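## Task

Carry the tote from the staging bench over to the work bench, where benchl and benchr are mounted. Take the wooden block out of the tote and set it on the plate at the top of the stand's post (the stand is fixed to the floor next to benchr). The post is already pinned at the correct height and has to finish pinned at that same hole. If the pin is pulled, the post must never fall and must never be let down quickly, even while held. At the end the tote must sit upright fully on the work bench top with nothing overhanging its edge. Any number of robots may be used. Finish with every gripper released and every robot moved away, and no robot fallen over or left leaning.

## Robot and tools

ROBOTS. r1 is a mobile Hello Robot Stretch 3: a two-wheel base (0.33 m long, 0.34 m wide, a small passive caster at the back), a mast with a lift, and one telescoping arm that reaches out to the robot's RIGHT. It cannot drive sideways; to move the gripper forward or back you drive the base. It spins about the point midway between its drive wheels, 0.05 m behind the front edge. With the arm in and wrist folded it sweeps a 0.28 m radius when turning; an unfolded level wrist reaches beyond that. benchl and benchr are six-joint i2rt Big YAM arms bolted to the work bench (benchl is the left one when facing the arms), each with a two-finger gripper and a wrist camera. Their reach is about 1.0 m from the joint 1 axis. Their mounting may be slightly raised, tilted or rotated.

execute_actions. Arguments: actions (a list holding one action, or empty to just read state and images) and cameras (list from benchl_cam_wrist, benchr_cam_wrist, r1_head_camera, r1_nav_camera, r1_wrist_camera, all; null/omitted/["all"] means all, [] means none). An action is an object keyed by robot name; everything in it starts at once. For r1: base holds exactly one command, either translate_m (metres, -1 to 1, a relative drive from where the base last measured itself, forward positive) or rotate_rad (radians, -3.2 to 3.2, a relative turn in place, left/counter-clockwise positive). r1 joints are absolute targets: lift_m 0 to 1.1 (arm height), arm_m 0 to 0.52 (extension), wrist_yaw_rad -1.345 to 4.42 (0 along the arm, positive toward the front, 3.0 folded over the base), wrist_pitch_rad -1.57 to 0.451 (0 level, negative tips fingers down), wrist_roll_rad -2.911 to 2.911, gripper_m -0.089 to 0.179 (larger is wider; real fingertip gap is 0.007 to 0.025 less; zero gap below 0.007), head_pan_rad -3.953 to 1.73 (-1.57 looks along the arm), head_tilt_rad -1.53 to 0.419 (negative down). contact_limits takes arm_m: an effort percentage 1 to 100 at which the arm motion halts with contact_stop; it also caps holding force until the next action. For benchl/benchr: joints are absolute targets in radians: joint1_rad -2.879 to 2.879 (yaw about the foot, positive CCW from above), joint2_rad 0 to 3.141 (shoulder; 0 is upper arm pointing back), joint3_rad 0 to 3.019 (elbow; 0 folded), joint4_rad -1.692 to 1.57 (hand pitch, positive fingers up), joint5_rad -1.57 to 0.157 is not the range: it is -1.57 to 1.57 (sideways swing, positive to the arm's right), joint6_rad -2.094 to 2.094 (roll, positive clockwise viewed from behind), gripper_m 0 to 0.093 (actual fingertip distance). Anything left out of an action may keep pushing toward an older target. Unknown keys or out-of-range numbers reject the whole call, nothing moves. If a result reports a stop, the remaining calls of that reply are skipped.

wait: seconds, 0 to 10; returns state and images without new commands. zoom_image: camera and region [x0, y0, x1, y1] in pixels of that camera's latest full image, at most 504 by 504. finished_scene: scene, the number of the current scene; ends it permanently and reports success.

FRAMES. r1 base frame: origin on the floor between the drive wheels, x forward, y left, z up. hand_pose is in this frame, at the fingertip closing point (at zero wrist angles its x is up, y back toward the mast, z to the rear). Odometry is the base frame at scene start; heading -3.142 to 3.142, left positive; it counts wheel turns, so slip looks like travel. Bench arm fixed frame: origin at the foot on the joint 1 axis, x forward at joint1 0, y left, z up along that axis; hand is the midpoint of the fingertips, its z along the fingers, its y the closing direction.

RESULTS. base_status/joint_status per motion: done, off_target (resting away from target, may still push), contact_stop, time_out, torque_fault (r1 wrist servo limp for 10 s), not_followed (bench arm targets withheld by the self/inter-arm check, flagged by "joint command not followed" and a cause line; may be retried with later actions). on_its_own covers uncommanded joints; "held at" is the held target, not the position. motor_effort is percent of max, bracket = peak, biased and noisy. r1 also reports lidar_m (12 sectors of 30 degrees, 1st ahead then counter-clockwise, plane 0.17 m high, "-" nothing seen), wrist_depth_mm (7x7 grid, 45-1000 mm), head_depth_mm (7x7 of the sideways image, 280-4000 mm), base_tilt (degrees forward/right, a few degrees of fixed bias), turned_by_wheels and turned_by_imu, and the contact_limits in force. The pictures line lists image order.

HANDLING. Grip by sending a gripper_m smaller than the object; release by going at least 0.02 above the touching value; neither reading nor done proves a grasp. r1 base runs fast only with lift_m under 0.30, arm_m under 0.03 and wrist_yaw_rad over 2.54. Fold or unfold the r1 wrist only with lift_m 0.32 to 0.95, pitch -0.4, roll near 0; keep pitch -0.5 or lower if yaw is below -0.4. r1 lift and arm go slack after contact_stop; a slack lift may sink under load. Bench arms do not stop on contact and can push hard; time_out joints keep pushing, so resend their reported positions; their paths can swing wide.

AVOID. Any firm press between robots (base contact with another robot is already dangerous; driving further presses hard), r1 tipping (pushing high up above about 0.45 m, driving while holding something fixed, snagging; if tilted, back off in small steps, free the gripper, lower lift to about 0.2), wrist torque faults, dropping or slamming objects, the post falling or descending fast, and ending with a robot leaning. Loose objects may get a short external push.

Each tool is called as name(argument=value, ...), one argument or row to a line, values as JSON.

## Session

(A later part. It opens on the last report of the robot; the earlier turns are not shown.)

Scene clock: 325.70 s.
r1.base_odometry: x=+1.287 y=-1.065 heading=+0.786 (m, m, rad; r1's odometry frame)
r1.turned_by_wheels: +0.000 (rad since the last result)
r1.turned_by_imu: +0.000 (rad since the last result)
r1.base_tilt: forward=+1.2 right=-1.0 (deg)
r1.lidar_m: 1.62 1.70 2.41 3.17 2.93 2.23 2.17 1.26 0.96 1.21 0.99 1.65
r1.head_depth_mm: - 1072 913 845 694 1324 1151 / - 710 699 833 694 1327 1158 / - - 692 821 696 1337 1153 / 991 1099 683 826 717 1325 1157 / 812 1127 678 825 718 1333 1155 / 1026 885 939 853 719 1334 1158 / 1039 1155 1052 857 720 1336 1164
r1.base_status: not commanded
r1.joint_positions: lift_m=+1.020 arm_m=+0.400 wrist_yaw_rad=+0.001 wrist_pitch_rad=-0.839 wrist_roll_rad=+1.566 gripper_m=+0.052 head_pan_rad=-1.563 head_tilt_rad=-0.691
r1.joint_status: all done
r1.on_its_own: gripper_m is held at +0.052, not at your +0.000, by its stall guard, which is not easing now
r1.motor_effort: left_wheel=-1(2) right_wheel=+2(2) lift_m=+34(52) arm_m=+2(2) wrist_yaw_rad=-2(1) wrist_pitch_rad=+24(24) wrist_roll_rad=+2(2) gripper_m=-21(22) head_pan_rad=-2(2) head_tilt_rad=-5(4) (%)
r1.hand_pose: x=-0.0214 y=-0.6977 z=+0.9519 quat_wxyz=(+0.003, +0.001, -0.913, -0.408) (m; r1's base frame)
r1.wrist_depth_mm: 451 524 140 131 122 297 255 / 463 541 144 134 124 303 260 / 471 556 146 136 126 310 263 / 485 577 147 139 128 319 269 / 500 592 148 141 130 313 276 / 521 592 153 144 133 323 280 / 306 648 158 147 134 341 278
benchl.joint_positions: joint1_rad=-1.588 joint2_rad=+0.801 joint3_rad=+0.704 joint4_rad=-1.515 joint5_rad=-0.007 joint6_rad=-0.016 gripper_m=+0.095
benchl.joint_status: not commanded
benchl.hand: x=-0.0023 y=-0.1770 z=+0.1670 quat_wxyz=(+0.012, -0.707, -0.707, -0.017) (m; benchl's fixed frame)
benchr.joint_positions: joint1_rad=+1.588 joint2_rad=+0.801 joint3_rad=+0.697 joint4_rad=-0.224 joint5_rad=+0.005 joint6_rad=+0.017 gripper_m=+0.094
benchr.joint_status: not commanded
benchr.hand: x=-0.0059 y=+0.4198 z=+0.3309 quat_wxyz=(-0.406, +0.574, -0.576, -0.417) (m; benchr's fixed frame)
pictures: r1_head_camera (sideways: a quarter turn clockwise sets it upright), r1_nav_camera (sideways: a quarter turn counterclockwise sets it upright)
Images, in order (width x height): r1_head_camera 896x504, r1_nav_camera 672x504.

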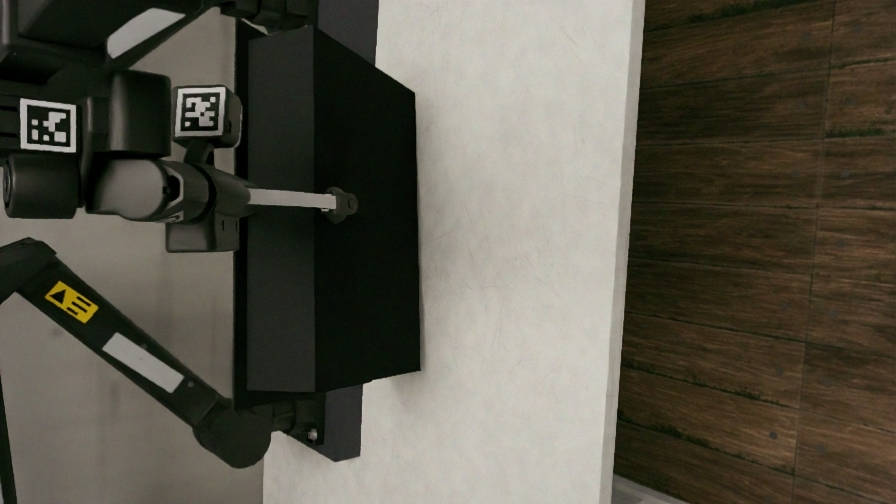

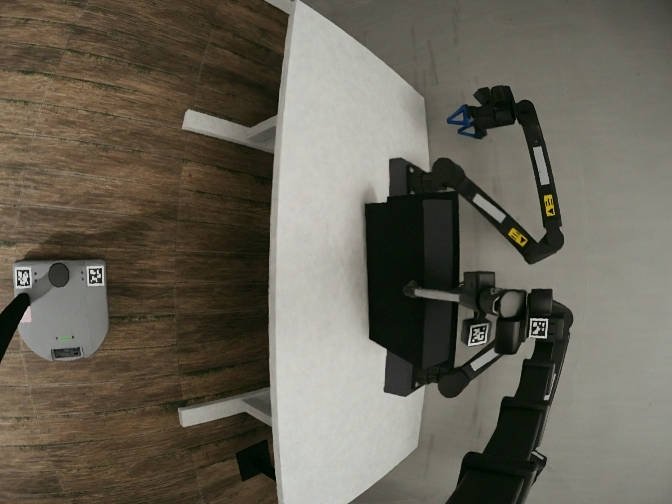

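execute_actions(
  actions=[
    {"r1":{"joints":{"wrist_pitch_rad":-0.4,"lift_m":0.88,"arm_m":0.27}}},
  ],
  cameras=["r1_head_camera"],
)

execute_actions(
  actions=[
    {"r1":{"joints":{"wrist_pitch_rad":-0.1,"lift_m":0.75,"arm_m":0.21}}},
  ],
  cameras=["r1_head_camera","r1_nav_camera"],
)

Scene clock: 332.47 s.
r1.base_odometry: x=+1.287 y=-1.065 heading=+0.786 (m, m, rad; r1's odometry frame)
r1.turned_by_wheels: +0.000 (rad since the last result)
r1.turned_by_imu: -0.001 (rad since the last result)
r1.base_tilt: forward=+1.2 right=-1.0 (deg)
r1.lidar_m: 1.61 1.70 2.42 3.18 2.94 2.22 2.16 1.26 0.96 1.21 0.99 1.66
r1.head_depth_mm: 954 1096 920 - 679 1324 1152 / 766 1117 - 794 694 1334 1155 / 1002 1129 - 798 698 1330 1154 / 994 1144 1092 824 717 1334 1155 / 808 1151 1093 802 715 1329 1156 / 1026 890 978 829 717 1337 1159 / 1032 1154 1053 853 720 1339 1159
r1.base_status: not commanded
r1.joint_positions: lift_m=+0.880 arm_m=+0.270 wrist_yaw_rad=+0.001 wrist_pitch_rad=-0.407 wrist_roll_rad=+1.569 gripper_m=+0.053 head_pan_rad=-1.563 head_tilt_rad=-0.691
r1.joint_status: all done
r1.on_its_own: gripper_m is held at +0.052, not at your +0.000, by its stall guard, which is not easing now
r1.motor_effort: left_wheel=-2(2) right_wheel=+2(2) lift_m=+30(32) arm_m=-3(1) wrist_yaw_rad=-1(1) wrist_pitch_rad=+4(41) wrist_roll_rad=+1(3) gripper_m=-19(23) head_pan_rad=-2(3) head_tilt_rad=-4(5) (%)
r1.hand_pose: x=-0.0212 y=-0.6410 z=+0.8953 quat_wxyz=(+0.001, +0.001, -0.979, -0.202) (m; r1's base frame)
r1.wrist_depth_mm: 340 578 140 131 125 255 198 / 553 595 142 134 126 257 200 / 571 622 145 137 129 260 204 / 595 640 148 138 130 265 205 / 376 664 149 140 131 259 206 / 385 407 152 144 134 259 210 / 660 739 156 146 137 281 206
benchl.joint_positions: joint1_rad=-1.588 joint2_rad=+0.801 joint3_rad=+0.704 joint4_rad=-1.515 joint5_rad=-0.007 joint6_rad=-0.016 gripper_m=+0.095
benchl.joint_status: not commanded
benchl.hand: x=-0.0023 y=-0.1770 z=+0.1670 quat_wxyz=(+0.012, -0.707, -0.707, -0.017) (m; benchl's fixed frame)
benchr.joint_positions: joint1_rad=+1.588 joint2_rad=+0.801 joint3_rad=+0.697 joint4_rad=-0.224 joint5_rad=+0.005 joint6_rad=+0.017 gripper_m=+0.094
benchr.joint_status: not commanded
benchr.hand: x=-0.0059 y=+0.4198 z=+0.3309 quat_wxyz=(-0.406, +0.574, -0.576, -0.417) (m; benchr's fixed frame)
pictures: r1_head_camera (sideways: a quarter turn clockwise sets it upright)
Images, in order (width x height): r1_head_camera 896x504.

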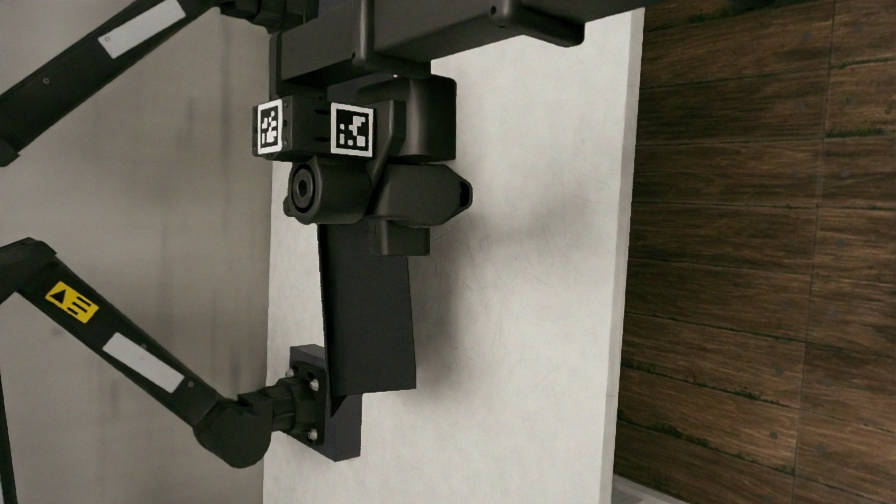

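Scene clock: 334.47 s.
r1.base_odometry: x=+1.287 y=-1.065 heading=+0.786 (m, m, rad; r1's odometry frame)
r1.turned_by_wheels: +0.000 (rad since the last result)
r1.turned_by_imu: +0.000 (rad since the last result)
r1.base_tilt: forward=+1.3 right=-1.0 (deg)
r1.lidar_m: 1.61 1.70 2.42 3.19 2.93 2.22 2.16 1.26 0.96 1.21 0.99 1.65
r1.head_depth_mm: 952 1090 930 819 714 - - / 764 1118 1079 707 - 1326 1155 / 1002 1132 1090 700 - 1331 1155 / 993 1143 1086 697 697 1332 1154 / 810 1151 1090 699 717 1335 1158 / 1025 891 978 804 717 1341 1158 / 1036 1157 1059 857 719 1336 1161
r1.base_status: not commanded
r1.joint_positions: lift_m=+0.750 arm_m=+0.210 wrist_yaw_rad=+0.000 wrist_pitch_rad=-0.102 wrist_roll_rad=+1.588 gripper_m=+0.052 head_pan_rad=-1.563 head_tilt_rad=-0.691
r1.joint_status: all done
r1.on_its_own: gripper_m is held at +0.052, not at your +0.000, by its stall guard, which is not easing now
r1.motor_effort: left_wheel=-2(2) right_wheel=+2(2) lift_m=+29(34) arm_m=-2(4) wrist_yaw_rad=-1(1) wrist_pitch_rad=+1(60) wrist_roll_rad=-8(9) gripper_m=-20(24) head_pan_rad=-2(2) head_tilt_rad=-5(4) (%)
r1.hand_pose: x=-0.0214 y=-0.6076 z=+0.8387 quat_wxyz=(-0.008, +0.000, -0.999, -0.051) (m; r1's base frame)
r1.wrist_depth_mm: 652 428 142 136 128 203 142 / 421 690 144 137 130 205 142 / 717 724 146 138 132 206 144 / 734 762 148 140 133 209 144 / 455 492 149 142 133 197 146 / 510 821 152 144 136 188 146 / 835 861 154 146 137 227 141
benchl.joint_positions: joint1_rad=-1.588 joint2_rad=+0.801 joint3_rad=+0.704 joint4_rad=-1.515 joint5_rad=-0.007 joint6_rad=-0.016 gripper_m=+0.095
benchl.joint_status: not commanded
benchl.hand: x=-0.0023 y=-0.1770 z=+0.1670 quat_wxyz=(+0.012, -0.707, -0.707, -0.017) (m; benchl's fixed frame)
benchr.joint_positions: joint1_rad=+1.588 joint2_rad=+0.801 joint3_rad=+0.697 joint4_rad=-0.224 joint5_rad=+0.005 joint6_rad=+0.017 gripper_m=+0.094
benchr.joint_status: not commanded
benchr.hand: x=-0.0059 y=+0.4198 z=+0.3309 quat_wxyz=(-0.406, +0.574, -0.576, -0.417) (m; benchr's fixed frame)
pictures: r1_head_camera (sideways: a quarter turn clockwise sets it upright), r1_nav_camera (sideways: a quarter turn counterclockwise sets it upright)
Images, in order (width x height): r1_head_camera 896x504, r1_nav_camera 672x504.

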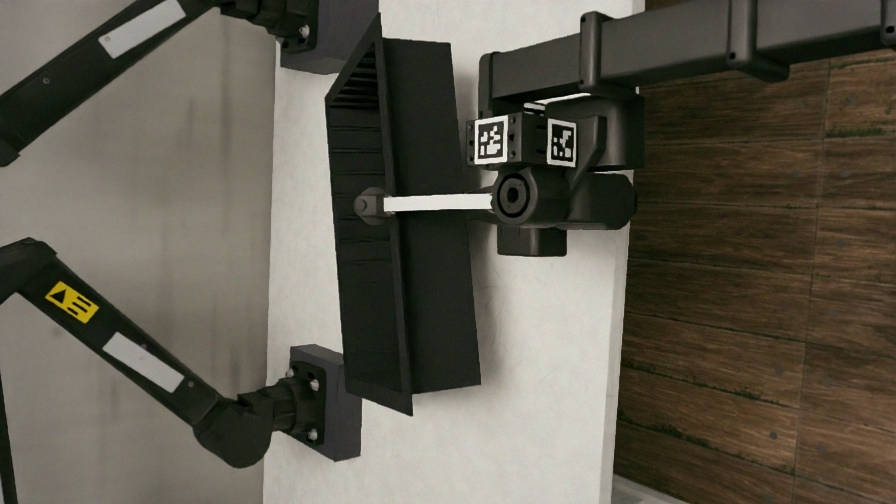

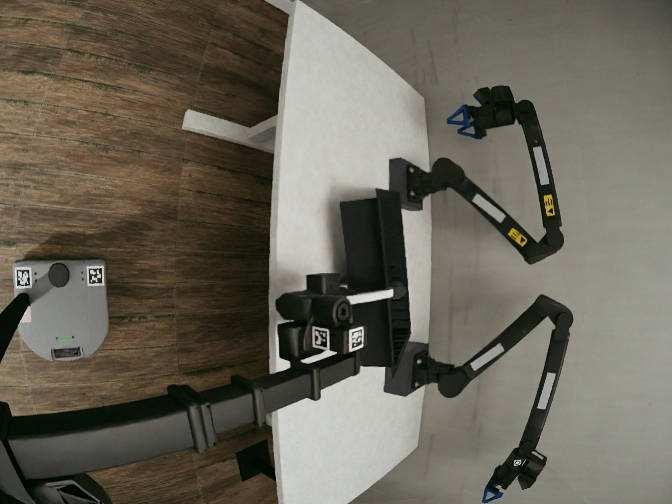

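execute_actions(
  actions=[
    {"r1":{"joints":{"gripper_m":0.16}}},
  ],
  cameras=[],
)

execute_actions(
  actions=[
    {"r1":{"joints":{"arm_m":0.0}}},
  ],
  cameras=["r1_head_camera"],
)

Scene clock: 340.00 s.
r1.base_odometry: x=+1.287 y=-1.065 heading=+0.786 (m, m, rad; r1's odometry frame)
r1.turned_by_wheels: +0.000 (rad since the last result)
r1.turned_by_imu: -0.001 (rad since the last result)
r1.base_tilt: forward=+1.2 right=-1.1 (deg)
r1.lidar_m: 1.61 1.70 2.42 3.18 2.93 2.23 2.17 1.26 0.96 1.21 1.00 1.66
r1.head_depth_mm: 952 1096 937 774 715 - - / 766 1121 1084 728 - 1329 1150 / 998 1133 1088 717 - 1320 1150 / 993 1140 1089 718 698 1333 1152 / 810 1153 1092 718 717 1331 1154 / 1027 892 978 780 718 1336 1157 / 1036 1151 1056 856 720 1336 1157
r1.base_status: not commanded
r1.joint_positions: lift_m=+0.750 arm_m=+0.210 wrist_yaw_rad=+0.000 wrist_pitch_rad=-0.132 wrist_roll_rad=+1.578 gripper_m=+0.160 head_pan_rad=-1.563 head_tilt_rad=-0.691
r1.joint_status: all done
r1.motor_effort: left_wheel=-2(2) right_wheel=+1(2) lift_m=+32(32) arm_m=-2(2) wrist_yaw_rad=+0(0) wrist_pitch_rad=+19(20) wrist_roll_rad=-4(8) gripper_m=-2(84) head_pan_rad=-3(2) head_tilt_rad=-5(5) (%)
r1.hand_pose: x=-0.0214 y=-0.6060 z=+0.8312 quat_wxyz=(-0.003, +0.000, -0.998, -0.066) (m; r1's base frame)
r1.wrist_depth_mm: 410 663 689 126 124 123 134 / 422 686 703 128 126 125 135 / 702 711 736 129 127 126 136 / 720 750 793 130 129 127 136 / 450 495 817 132 130 128 132 / 487 825 559 134 132 130 127 / 799 854 528 135 133 132 145
benchl.joint_positions: joint1_rad=-1.588 joint2_rad=+0.801 joint3_rad=+0.704 joint4_rad=-1.515 joint5_rad=-0.007 joint6_rad=-0.016 gripper_m=+0.095
benchl.joint_status: not commanded
benchl.hand: x=-0.0023 y=-0.1770 z=+0.1670 quat_wxyz=(+0.012, -0.707, -0.707, -0.017) (m; benchl's fixed frame)
benchr.joint_positions: joint1_rad=+1.588 joint2_rad=+0.801 joint3_rad=+0.697 joint4_rad=-0.224 joint5_rad=+0.005 joint6_rad=+0.017 gripper_m=+0.094
benchr.joint_status: not commanded
benchr.hand: x=-0.0059 y=+0.4198 z=+0.3309 quat_wxyz=(-0.406, +0.574, -0.576, -0.417) (m; benchr's fixed frame)
pictures: none
No camera images: the call's "cameras" was empty. Leave "cameras" out to get every camera's image.

Scene clock: 342.77 s.
r1.base_odometry: x=+1.287 y=-1.065 heading=+0.786 (m, m, rad; r1's odometry frame)
r1.turned_by_wheels: +0.000 (rad since the last result)
r1.turned_by_imu: -0.001 (rad since the last result)
r1.base_tilt: forward=+1.3 right=-1.0 (deg)
r1.lidar_m: 1.61 1.70 2.42 3.19 2.93 2.22 2.17 1.25 0.96 1.21 0.99 1.66
r1.head_depth_mm: 956 1091 937 796 591 1295 - / 765 1116 1086 765 663 1323 - / 1001 1131 1091 765 665 1296 - / 992 1144 1089 769 667 1331 1123 / 810 1153 1090 768 670 1282 1159 / 1025 888 982 764 623 1278 1163 / 1033 1154 1058 855 721 1338 1159
r1.base_status: not commanded
r1.joint_positions: lift_m=+0.750 arm_m=+0.000 wrist_yaw_rad=+0.000 wrist_pitch_rad=-0.132 wrist_roll_rad=+1.578 gripper_m=+0.160 head_pan_rad=-1.563 head_tilt_rad=-0.691
r1.joint_status: all done
r1.motor_effort: left_wheel=-2(2) right_wheel=+2(2) lift_m=+31(32) arm_m=-2(2) wrist_yaw_rad=+0(1) wrist_pitch_rad=+20(20) wrist_roll_rad=-4(4) gripper_m=-2(2) head_pan_rad=-2(2) head_tilt_rad=-5(4) (%)
r1.hand_pose: x=-0.0214 y=-0.3961 z=+0.8311 quat_wxyz=(-0.003, +0.000, -0.998, -0.066) (m; r1's base frame)
r1.wrist_depth_mm: 814 842 874 120 118 116 880 / 643 645 908 123 121 119 896 / 886 921 939 126 123 122 897 / 939 695 968 129 126 125 908 / 950 989 - 131 129 128 893 / - - - 134 132 131 856 / - - 890 138 136 135 939
benchl.joint_positions: joint1_rad=-1.588 joint2_rad=+0.801 joint3_rad=+0.704 joint4_rad=-1.515 joint5_rad=-0.007 joint6_rad=-0.016 gripper_m=+0.095
benchl.joint_status: not commanded
benchl.hand: x=-0.0023 y=-0.1770 z=+0.1670 quat_wxyz=(+0.012, -0.707, -0.707, -0.017) (m; benchl's fixed frame)
benchr.joint_positions: joint1_rad=+1.588 joint2_rad=+0.801 joint3_rad=+0.697 joint4_rad=-0.224 joint5_rad=+0.005 joint6_rad=+0.017 gripper_m=+0.094
benchr.joint_status: not commanded
benchr.hand: x=-0.0059 y=+0.4198 z=+0.3309 quat_wxyz=(-0.406, +0.574, -0.576, -0.417) (m; benchr's fixed frame)
pictures: r1_head_camera (sideways: a quarter turn clockwise sets it upright)
Images, in order (width x height): r1_head_camera 896x504.

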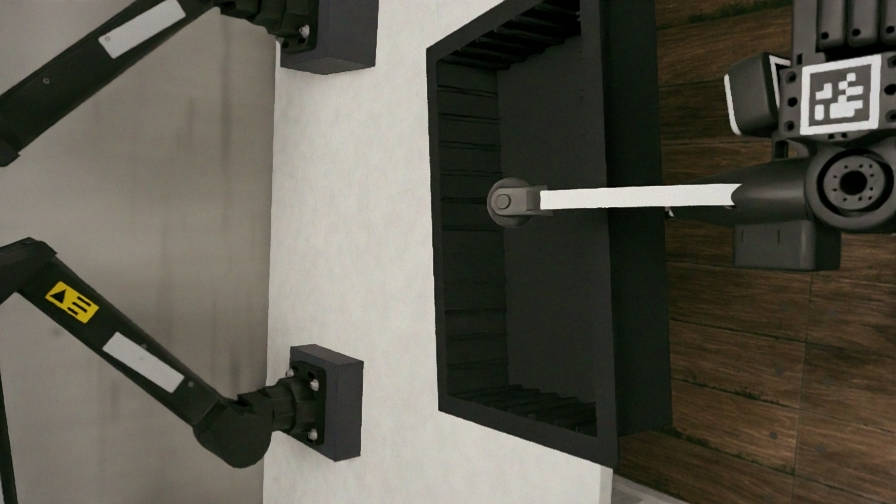

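execute_actions(
  actions=[
    {"r1":{"joints":{"lift_m":0.72,"gripper_m":0.179,"wrist_pitch_rad":-0.05}}},
  ],
  cameras=[],
)

execute_actions(
  actions=[
    {"r1":{"joints":{"wrist_yaw_rad":1.0}}},
  ],
  cameras=["r1_head_camera"],
)

execute_actions(
  actions=[
    {"r1":{"base":{"translate_m":-0.18},"joints":{"gripper_m":0.0,"lift_m":0.70}}},
  ],
  cameras=["r1_head_camera"],
)

execute_actions(
  actions=[
    {"r1":{"joints":{"arm_m":0.2}}},
  ],
  cameras=["r1_head_camera"],
)

Scene clock: 349.83 s.
r1.base_odometry: x=+1.287 y=-1.065 heading=+0.786 (m, m, rad; r1's odometry frame)
r1.turned_by_wheels: +0.000 (rad since the last result)
r1.turned_by_imu: -0.001 (rad since the last result)
r1.base_tilt: forward=+1.3 right=-1.0 (deg)
r1.lidar_m: 1.62 1.70 2.41 3.18 2.92 2.21 2.17 1.26 0.96 1.21 1.00 1.66
r1.head_depth_mm: 952 1091 938 821 626 1272 1202 / 767 1121 1087 768 685 1286 - / 1002 1127 1085 772 677 1261 - / 991 1139 1090 772 687 1273 1116 / 811 1155 1093 771 687 1280 1159 / 1026 889 979 803 652 1255 1160 / 1038 1151 1057 855 719 1336 1159
r1.base_status: not commanded
r1.joint_positions: lift_m=+0.720 arm_m=+0.000 wrist_yaw_rad=+0.000 wrist_pitch_rad=-0.094 wrist_roll_rad=+1.578 gripper_m=+0.179 head_pan_rad=-1.563 head_tilt_rad=-0.691
r1.joint_status: all done
r1.motor_effort: left_wheel=-2(2) right_wheel=+2(2) lift_m=+32(34) arm_m=-2(3) wrist_yaw_rad=+0(0) wrist_pitch_rad=+27(28) wrist_roll_rad=-4(4) gripper_m=+1(76) head_pan_rad=-2(2) head_tilt_rad=-5(5) (%)
r1.hand_pose: x=-0.0214 y=-0.3981 z=+0.8108 quat_wxyz=(-0.003, +0.000, -0.999, -0.047) (m; r1's base frame)
r1.wrist_depth_mm: 839 855 882 112 112 112 934 / 857 669 906 115 115 115 930 / 898 939 981 117 117 118 916 / 965 708 991 120 120 121 901 / 998 - - 123 123 123 886 / - - - 126 126 127 - / - - - 129 129 131 937
benchl.joint_positions: joint1_rad=-1.588 joint2_rad=+0.801 joint3_rad=+0.704 joint4_rad=-1.515 joint5_rad=-0.007 joint6_rad=-0.016 gripper_m=+0.095
benchl.joint_status: not commanded
benchl.hand: x=-0.0023 y=-0.1770 z=+0.1670 quat_wxyz=(+0.012, -0.707, -0.707, -0.017) (m; benchl's fixed frame)
benchr.joint_positions: joint1_rad=+1.588 joint2_rad=+0.801 joint3_rad=+0.697 joint4_rad=-0.224 joint5_rad=+0.005 joint6_rad=+0.017 gripper_m=+0.094
benchr.joint_status: not commanded
benchr.hand: x=-0.0059 y=+0.4198 z=+0.3309 quat_wxyz=(-0.406, +0.574, -0.576, -0.417) (m; benchr's fixed frame)
pictures: none
No camera images: the call's "cameras" was empty. Leave "cameras" out to get every camera's image.

Scene clock: 351.73 s.
r1.base_odometry: x=+1.287 y=-1.065 heading=+0.786 (m, m, rad; r1's odometry frame)
r1.turned_by_wheels: +0.000 (rad since the last result)
r1.turned_by_imu: +0.000 (rad since the last result)
r1.base_tilt: forward=+1.2 right=-1.0 (deg)
r1.lidar_m: 1.62 1.70 2.41 3.18 2.92 2.21 2.16 1.26 0.97 1.20 1.00 1.65
r1.head_depth_mm: 953 1092 940 847 692 1324 1191 / 766 1119 1088 848 657 614 - / 1003 1133 1084 850 694 601 1197 / 992 1143 1088 850 694 587 - / 809 1157 1093 774 694 630 - / 1029 891 981 776 696 928 1138 / 1039 1153 1057 829 679 1282 1155
r1.base_status: not commanded
r1.joint_positions: lift_m=+0.720 arm_m=+0.000 wrist_yaw_rad=+0.997 wrist_pitch_rad=-0.072 wrist_roll_rad=+1.575 gripper_m=+0.179 head_pan_rad=-1.563 head_tilt_rad=-0.692
r1.joint_status: all done
r1.motor_effort: left_wheel=-2(4) right_wheel=+2(4) lift_m=+31(32) arm_m=+0(2) wrist_yaw_rad=+2(5) wrist_pitch_rad=+13(27) wrist_roll_rad=-2(4) gripper_m=+1(1) head_pan_rad=-2(3) head_tilt_rad=-5(5) (%)
r1.hand_pose: x=+0.1918 y=-0.2828 z=+0.8162 quat_wxyz=(+0.016, +0.478, -0.878, -0.033) (m; r1's base frame)
r1.wrist_depth_mm: - - - - 107 114 122 / - - - - 160 176 951 / - - - - 277 - 955 / - - - - - - 965 / - - - - - - 908 / - - - - - - - / - - - - - - 996
benchl.joint_positions: joint1_rad=-1.588 joint2_rad=+0.801 joint3_rad=+0.704 joint4_rad=-1.515 joint5_rad=-0.007 joint6_rad=-0.016 gripper_m=+0.095
benchl.joint_status: not commanded
benchl.hand: x=-0.0023 y=-0.1770 z=+0.1670 quat_wxyz=(+0.012, -0.707, -0.707, -0.017) (m; benchl's fixed frame)
benchr.joint_positions: joint1_rad=+1.588 joint2_rad=+0.801 joint3_rad=+0.697 joint4_rad=-0.224 joint5_rad=+0.005 joint6_rad=+0.017 gripper_m=+0.094
benchr.joint_status: not commanded
benchr.hand: x=-0.0059 y=+0.4198 z=+0.3309 quat_wxyz=(-0.406, +0.574, -0.576, -0.417) (m; benchr's fixed frame)
pictures: r1_head_camera (sideways: a quarter turn clockwise sets it upright)
Images, in order (width x height): r1_head_camera 896x504.

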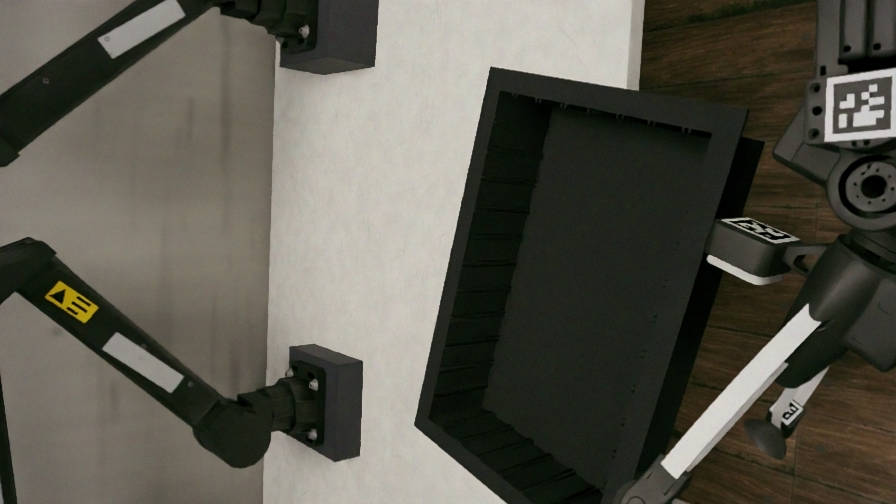

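Scene clock: 354.87 s.
r1.base_odometry: x=+1.159 y=-1.193 heading=+0.786 (m, m, rad; r1's odometry frame)
r1.turned_by_wheels: +0.000 (rad since the last result)
r1.turned_by_imu: -0.002 (rad since the last result)
r1.base_tilt: forward=+1.3 right=-1.0 (deg)
r1.lidar_m: 1.80 1.89 2.68 3.23 2.69 2.03 1.98 1.12 0.86 1.20 1.11 1.13
r1.head_depth_mm: 979 1106 1081 847 695 1293 1190 / 990 857 936 848 696 1337 1196 / 962 1120 968 849 698 1332 1198 / 771 1130 1090 851 679 1359 1174 / 1014 1143 1092 852 678 1248 - / 1018 1154 1092 855 696 609 1133 / 813 1165 1035 776 698 593 1161
r1.base_status: done
r1.joint_positions: lift_m=+0.700 arm_m=+0.000 wrist_yaw_rad=+1.001 wrist_pitch_rad=-0.071 wrist_roll_rad=+1.575 gripper_m=+0.000 head_pan_rad=-1.563 head_tilt_rad=-0.692
r1.joint_status: all done
r1.motor_effort: left_wheel=-1(6) right_wheel=+1(3) lift_m=+29(28) arm_m=-1(1) wrist_yaw_rad=+0(2) wrist_pitch_rad=+13(13) wrist_roll_rad=-2(2) gripper_m=-2(84) head_pan_rad=-2(3) head_tilt_rad=-4(4) (%)
r1.hand_pose: x=+0.1924 y=-0.2820 z=+0.7966 quat_wxyz=(+0.016, +0.479, -0.877, -0.032) (m; r1's base frame)
r1.wrist_depth_mm: - - - 78 79 80 81 / - - - 77 77 78 80 / - - - 92 104 106 861 / - - - 246 347 - 888 / - - - - - - 932 / - - - - - - 933 / - - - - - - 928
benchl.joint_positions: joint1_rad=-1.588 joint2_rad=+0.801 joint3_rad=+0.704 joint4_rad=-1.515 joint5_rad=-0.007 joint6_rad=-0.016 gripper_m=+0.095
benchl.joint_status: not commanded
benchl.hand: x=-0.0023 y=-0.1770 z=+0.1670 quat_wxyz=(+0.012, -0.707, -0.707, -0.017) (m; benchl's fixed frame)
benchr.joint_positions: joint1_rad=+1.588 joint2_rad=+0.801 joint3_rad=+0.697 joint4_rad=-0.224 joint5_rad=+0.005 joint6_rad=+0.017 gripper_m=+0.094
benchr.joint_status: not commanded
benchr.hand: x=-0.0059 y=+0.4198 z=+0.3309 quat_wxyz=(-0.406, +0.574, -0.576, -0.417) (m; benchr's fixed frame)
pictures: r1_head_camera (sideways: a quarter turn clockwise sets it upright)
Images, in order (width x height): r1_head_camera 896x504.

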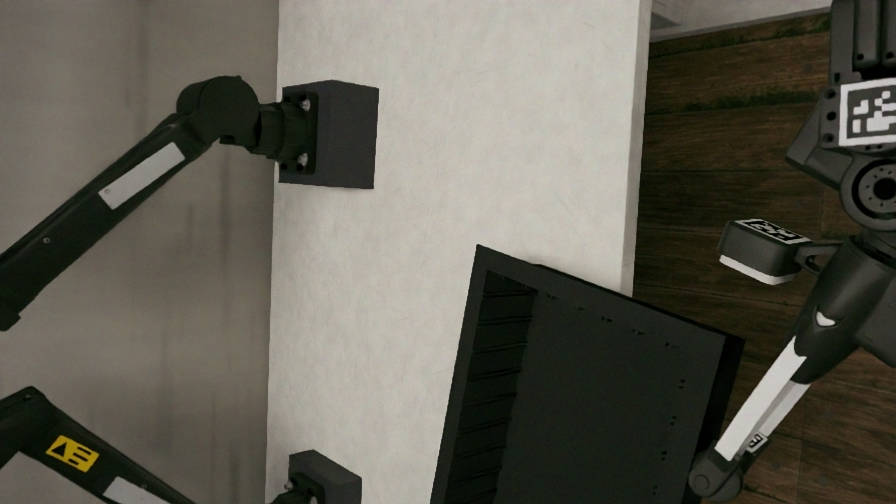

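Scene clock: 357.57 s.
r1.base_odometry: x=+1.159 y=-1.193 heading=+0.786 (m, m, rad; r1's odometry frame)
r1.turned_by_wheels: +0.000 (rad since the last result)
r1.turned_by_imu: -0.001 (rad since the last result)
r1.base_tilt: forward=+1.3 right=-1.1 (deg)
r1.lidar_m: 1.80 1.89 2.68 3.21 2.69 2.03 1.99 1.12 0.86 1.20 1.11 1.14
r1.head_depth_mm: 977 1099 1079 846 711 1261 - / 988 858 938 848 - 1331 1154 / 965 1123 971 846 757 1306 1155 / 772 1130 1091 850 - 1332 1154 / 1012 1139 1091 822 716 1334 1157 / 1016 1158 1093 851 701 1337 1163 / 816 1164 1032 852 699 1337 1157
r1.base_status: not commanded
r1.joint_positions: lift_m=+0.700 arm_m=+0.200 wrist_yaw_rad=+1.003 wrist_pitch_rad=-0.071 wrist_roll_rad=+1.575 gripper_m=+0.000 head_pan_rad=-1.563 head_tilt_rad=-0.692
r1.joint_status: all done
r1.motor_effort: left_wheel=-1(1) right_wheel=+1(1) lift_m=+30(30) arm_m=+3(3) wrist_yaw_rad=-2(1) wrist_pitch_rad=+13(13) wrist_roll_rad=-2(2) gripper_m=-3(2) head_pan_rad=-2(3) head_tilt_rad=-5(4) (%)
r1.hand_pose: x=+0.1926 y=-0.4812 z=+0.7966 quat_wxyz=(+0.016, +0.480, -0.876, -0.032) (m; r1's base frame)
r1.wrist_depth_mm: 993 926 745 92 93 94 92 / - - - 111 113 114 96 / - - - 148 142 132 96 / - - - 203 192 141 97 / - - - - 234 141 97 / - - - - 235 142 97 / - - - - - 153 97
benchl.joint_positions: joint1_rad=-1.588 joint2_rad=+0.801 joint3_rad=+0.704 joint4_rad=-1.515 joint5_rad=-0.007 joint6_rad=-0.016 gripper_m=+0.095
benchl.joint_status: not commanded
benchl.hand: x=-0.0023 y=-0.1770 z=+0.1670 quat_wxyz=(+0.012, -0.707, -0.707, -0.017) (m; benchl's fixed frame)
benchr.joint_positions: joint1_rad=+1.588 joint2_rad=+0.801 joint3_rad=+0.697 joint4_rad=-0.224 joint5_rad=+0.005 joint6_rad=+0.017 gripper_m=+0.094
benchr.joint_status: not commanded
benchr.hand: x=-0.0059 y=+0.4198 z=+0.3309 quat_wxyz=(-0.406, +0.574, -0.576, -0.417) (m; benchr's fixed frame)
pictures: r1_head_camera (sideways: a quarter turn clockwise sets it upright)
Images, in order (width x height): r1_head_camera 896x504.

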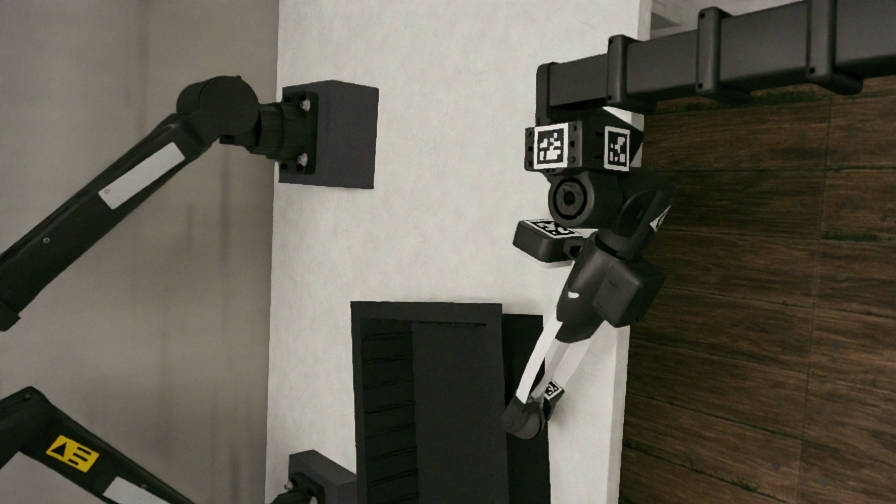

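execute_actions(
  actions=[
    {"r1":{"joints":{"arm_m":0.05,"head_pan_rad":-1.1}}},
  ],
  cameras=["r1_head_camera"],
)

finished_scene(
  scene=1,
)

Scene clock: 365.97 s.
r1.base_odometry: x=+1.159 y=-1.193 heading=+0.786 (m, m, rad; r1's odometry frame)
r1.turned_by_wheels: +0.000 (rad since the last result)
r1.turned_by_imu: -0.001 (rad since the last result)
r1.base_tilt: forward=+1.2 right=-1.1 (deg)
r1.lidar_m: 1.79 1.89 2.69 3.20 2.69 2.04 1.98 1.12 0.86 1.20 1.11 1.14
r1.head_depth_mm: 986 1109 1081 821 696 1241 1202 / 982 1172 1087 843 693 1348 - / 1095 1189 1044 845 716 1376 1114 / 1168 1252 1032 850 736 1304 1154 / 969 1367 1053 783 1494 1326 1159 / 1318 1481 1094 807 1537 1327 1155 / 1405 1644 1104 913 1582 1337 1155
r1.base_status: not commanded
r1.joint_positions: lift_m=+0.700 arm_m=+0.050 wrist_yaw_rad=+1.002 wrist_pitch_rad=-0.071 wrist_roll_rad=+1.575 gripper_m=+0.000 head_pan_rad=-1.107 head_tilt_rad=-0.692
r1.joint_status: all done
r1.motor_effort: left_wheel=-1(1) right_wheel=+1(1) lift_m=+30(29) arm_m=-2(5) wrist_yaw_rad=-1(2) wrist_pitch_rad=+13(13) wrist_roll_rad=-2(2) gripper_m=-3(2) head_pan_rad=+3(26) head_tilt_rad=-5(4) (%)
r1.hand_pose: x=+0.1925 y=-0.3320 z=+0.7966 quat_wxyz=(+0.016, +0.480, -0.877, -0.032) (m; r1's base frame)
r1.wrist_depth_mm: - - 910 278 255 174 902 / - - - 339 261 921 914 / - - - 434 349 - 872 / - - - - - - 886 / - - - - - - 916 / - - - - - - 928 / - - - - - - 942
benchl.joint_positions: joint1_rad=-1.588 joint2_rad=+0.801 joint3_rad=+0.704 joint4_rad=-1.515 joint5_rad=-0.007 joint6_rad=-0.016 gripper_m=+0.095
benchl.joint_status: not commanded
benchl.hand: x=-0.0023 y=-0.1770 z=+0.1670 quat_wxyz=(+0.012, -0.707, -0.707, -0.017) (m; benchl's fixed frame)
benchr.joint_positions: joint1_rad=+1.588 joint2_rad=+0.801 joint3_rad=+0.697 joint4_rad=-0.224 joint5_rad=+0.005 joint6_rad=+0.017 gripper_m=+0.094
benchr.joint_status: not commanded
benchr.hand: x=-0.0059 y=+0.4198 z=+0.3309 quat_wxyz=(-0.406, +0.574, -0.576, -0.417) (m; benchr's fixed frame)
pictures: r1_head_camera (sideways: a quarter turn clockwise sets it upright)
Images, in order (width x height): r1_head_camera 896x504.

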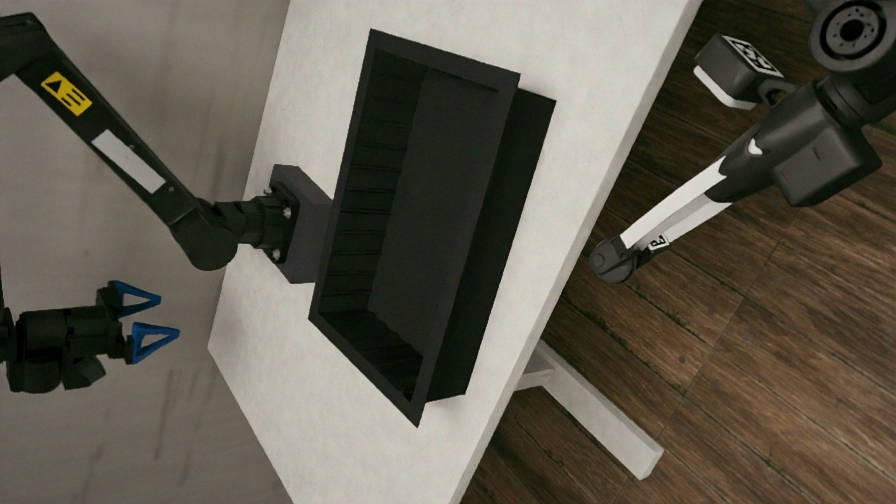

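The scene is finished: the task was done.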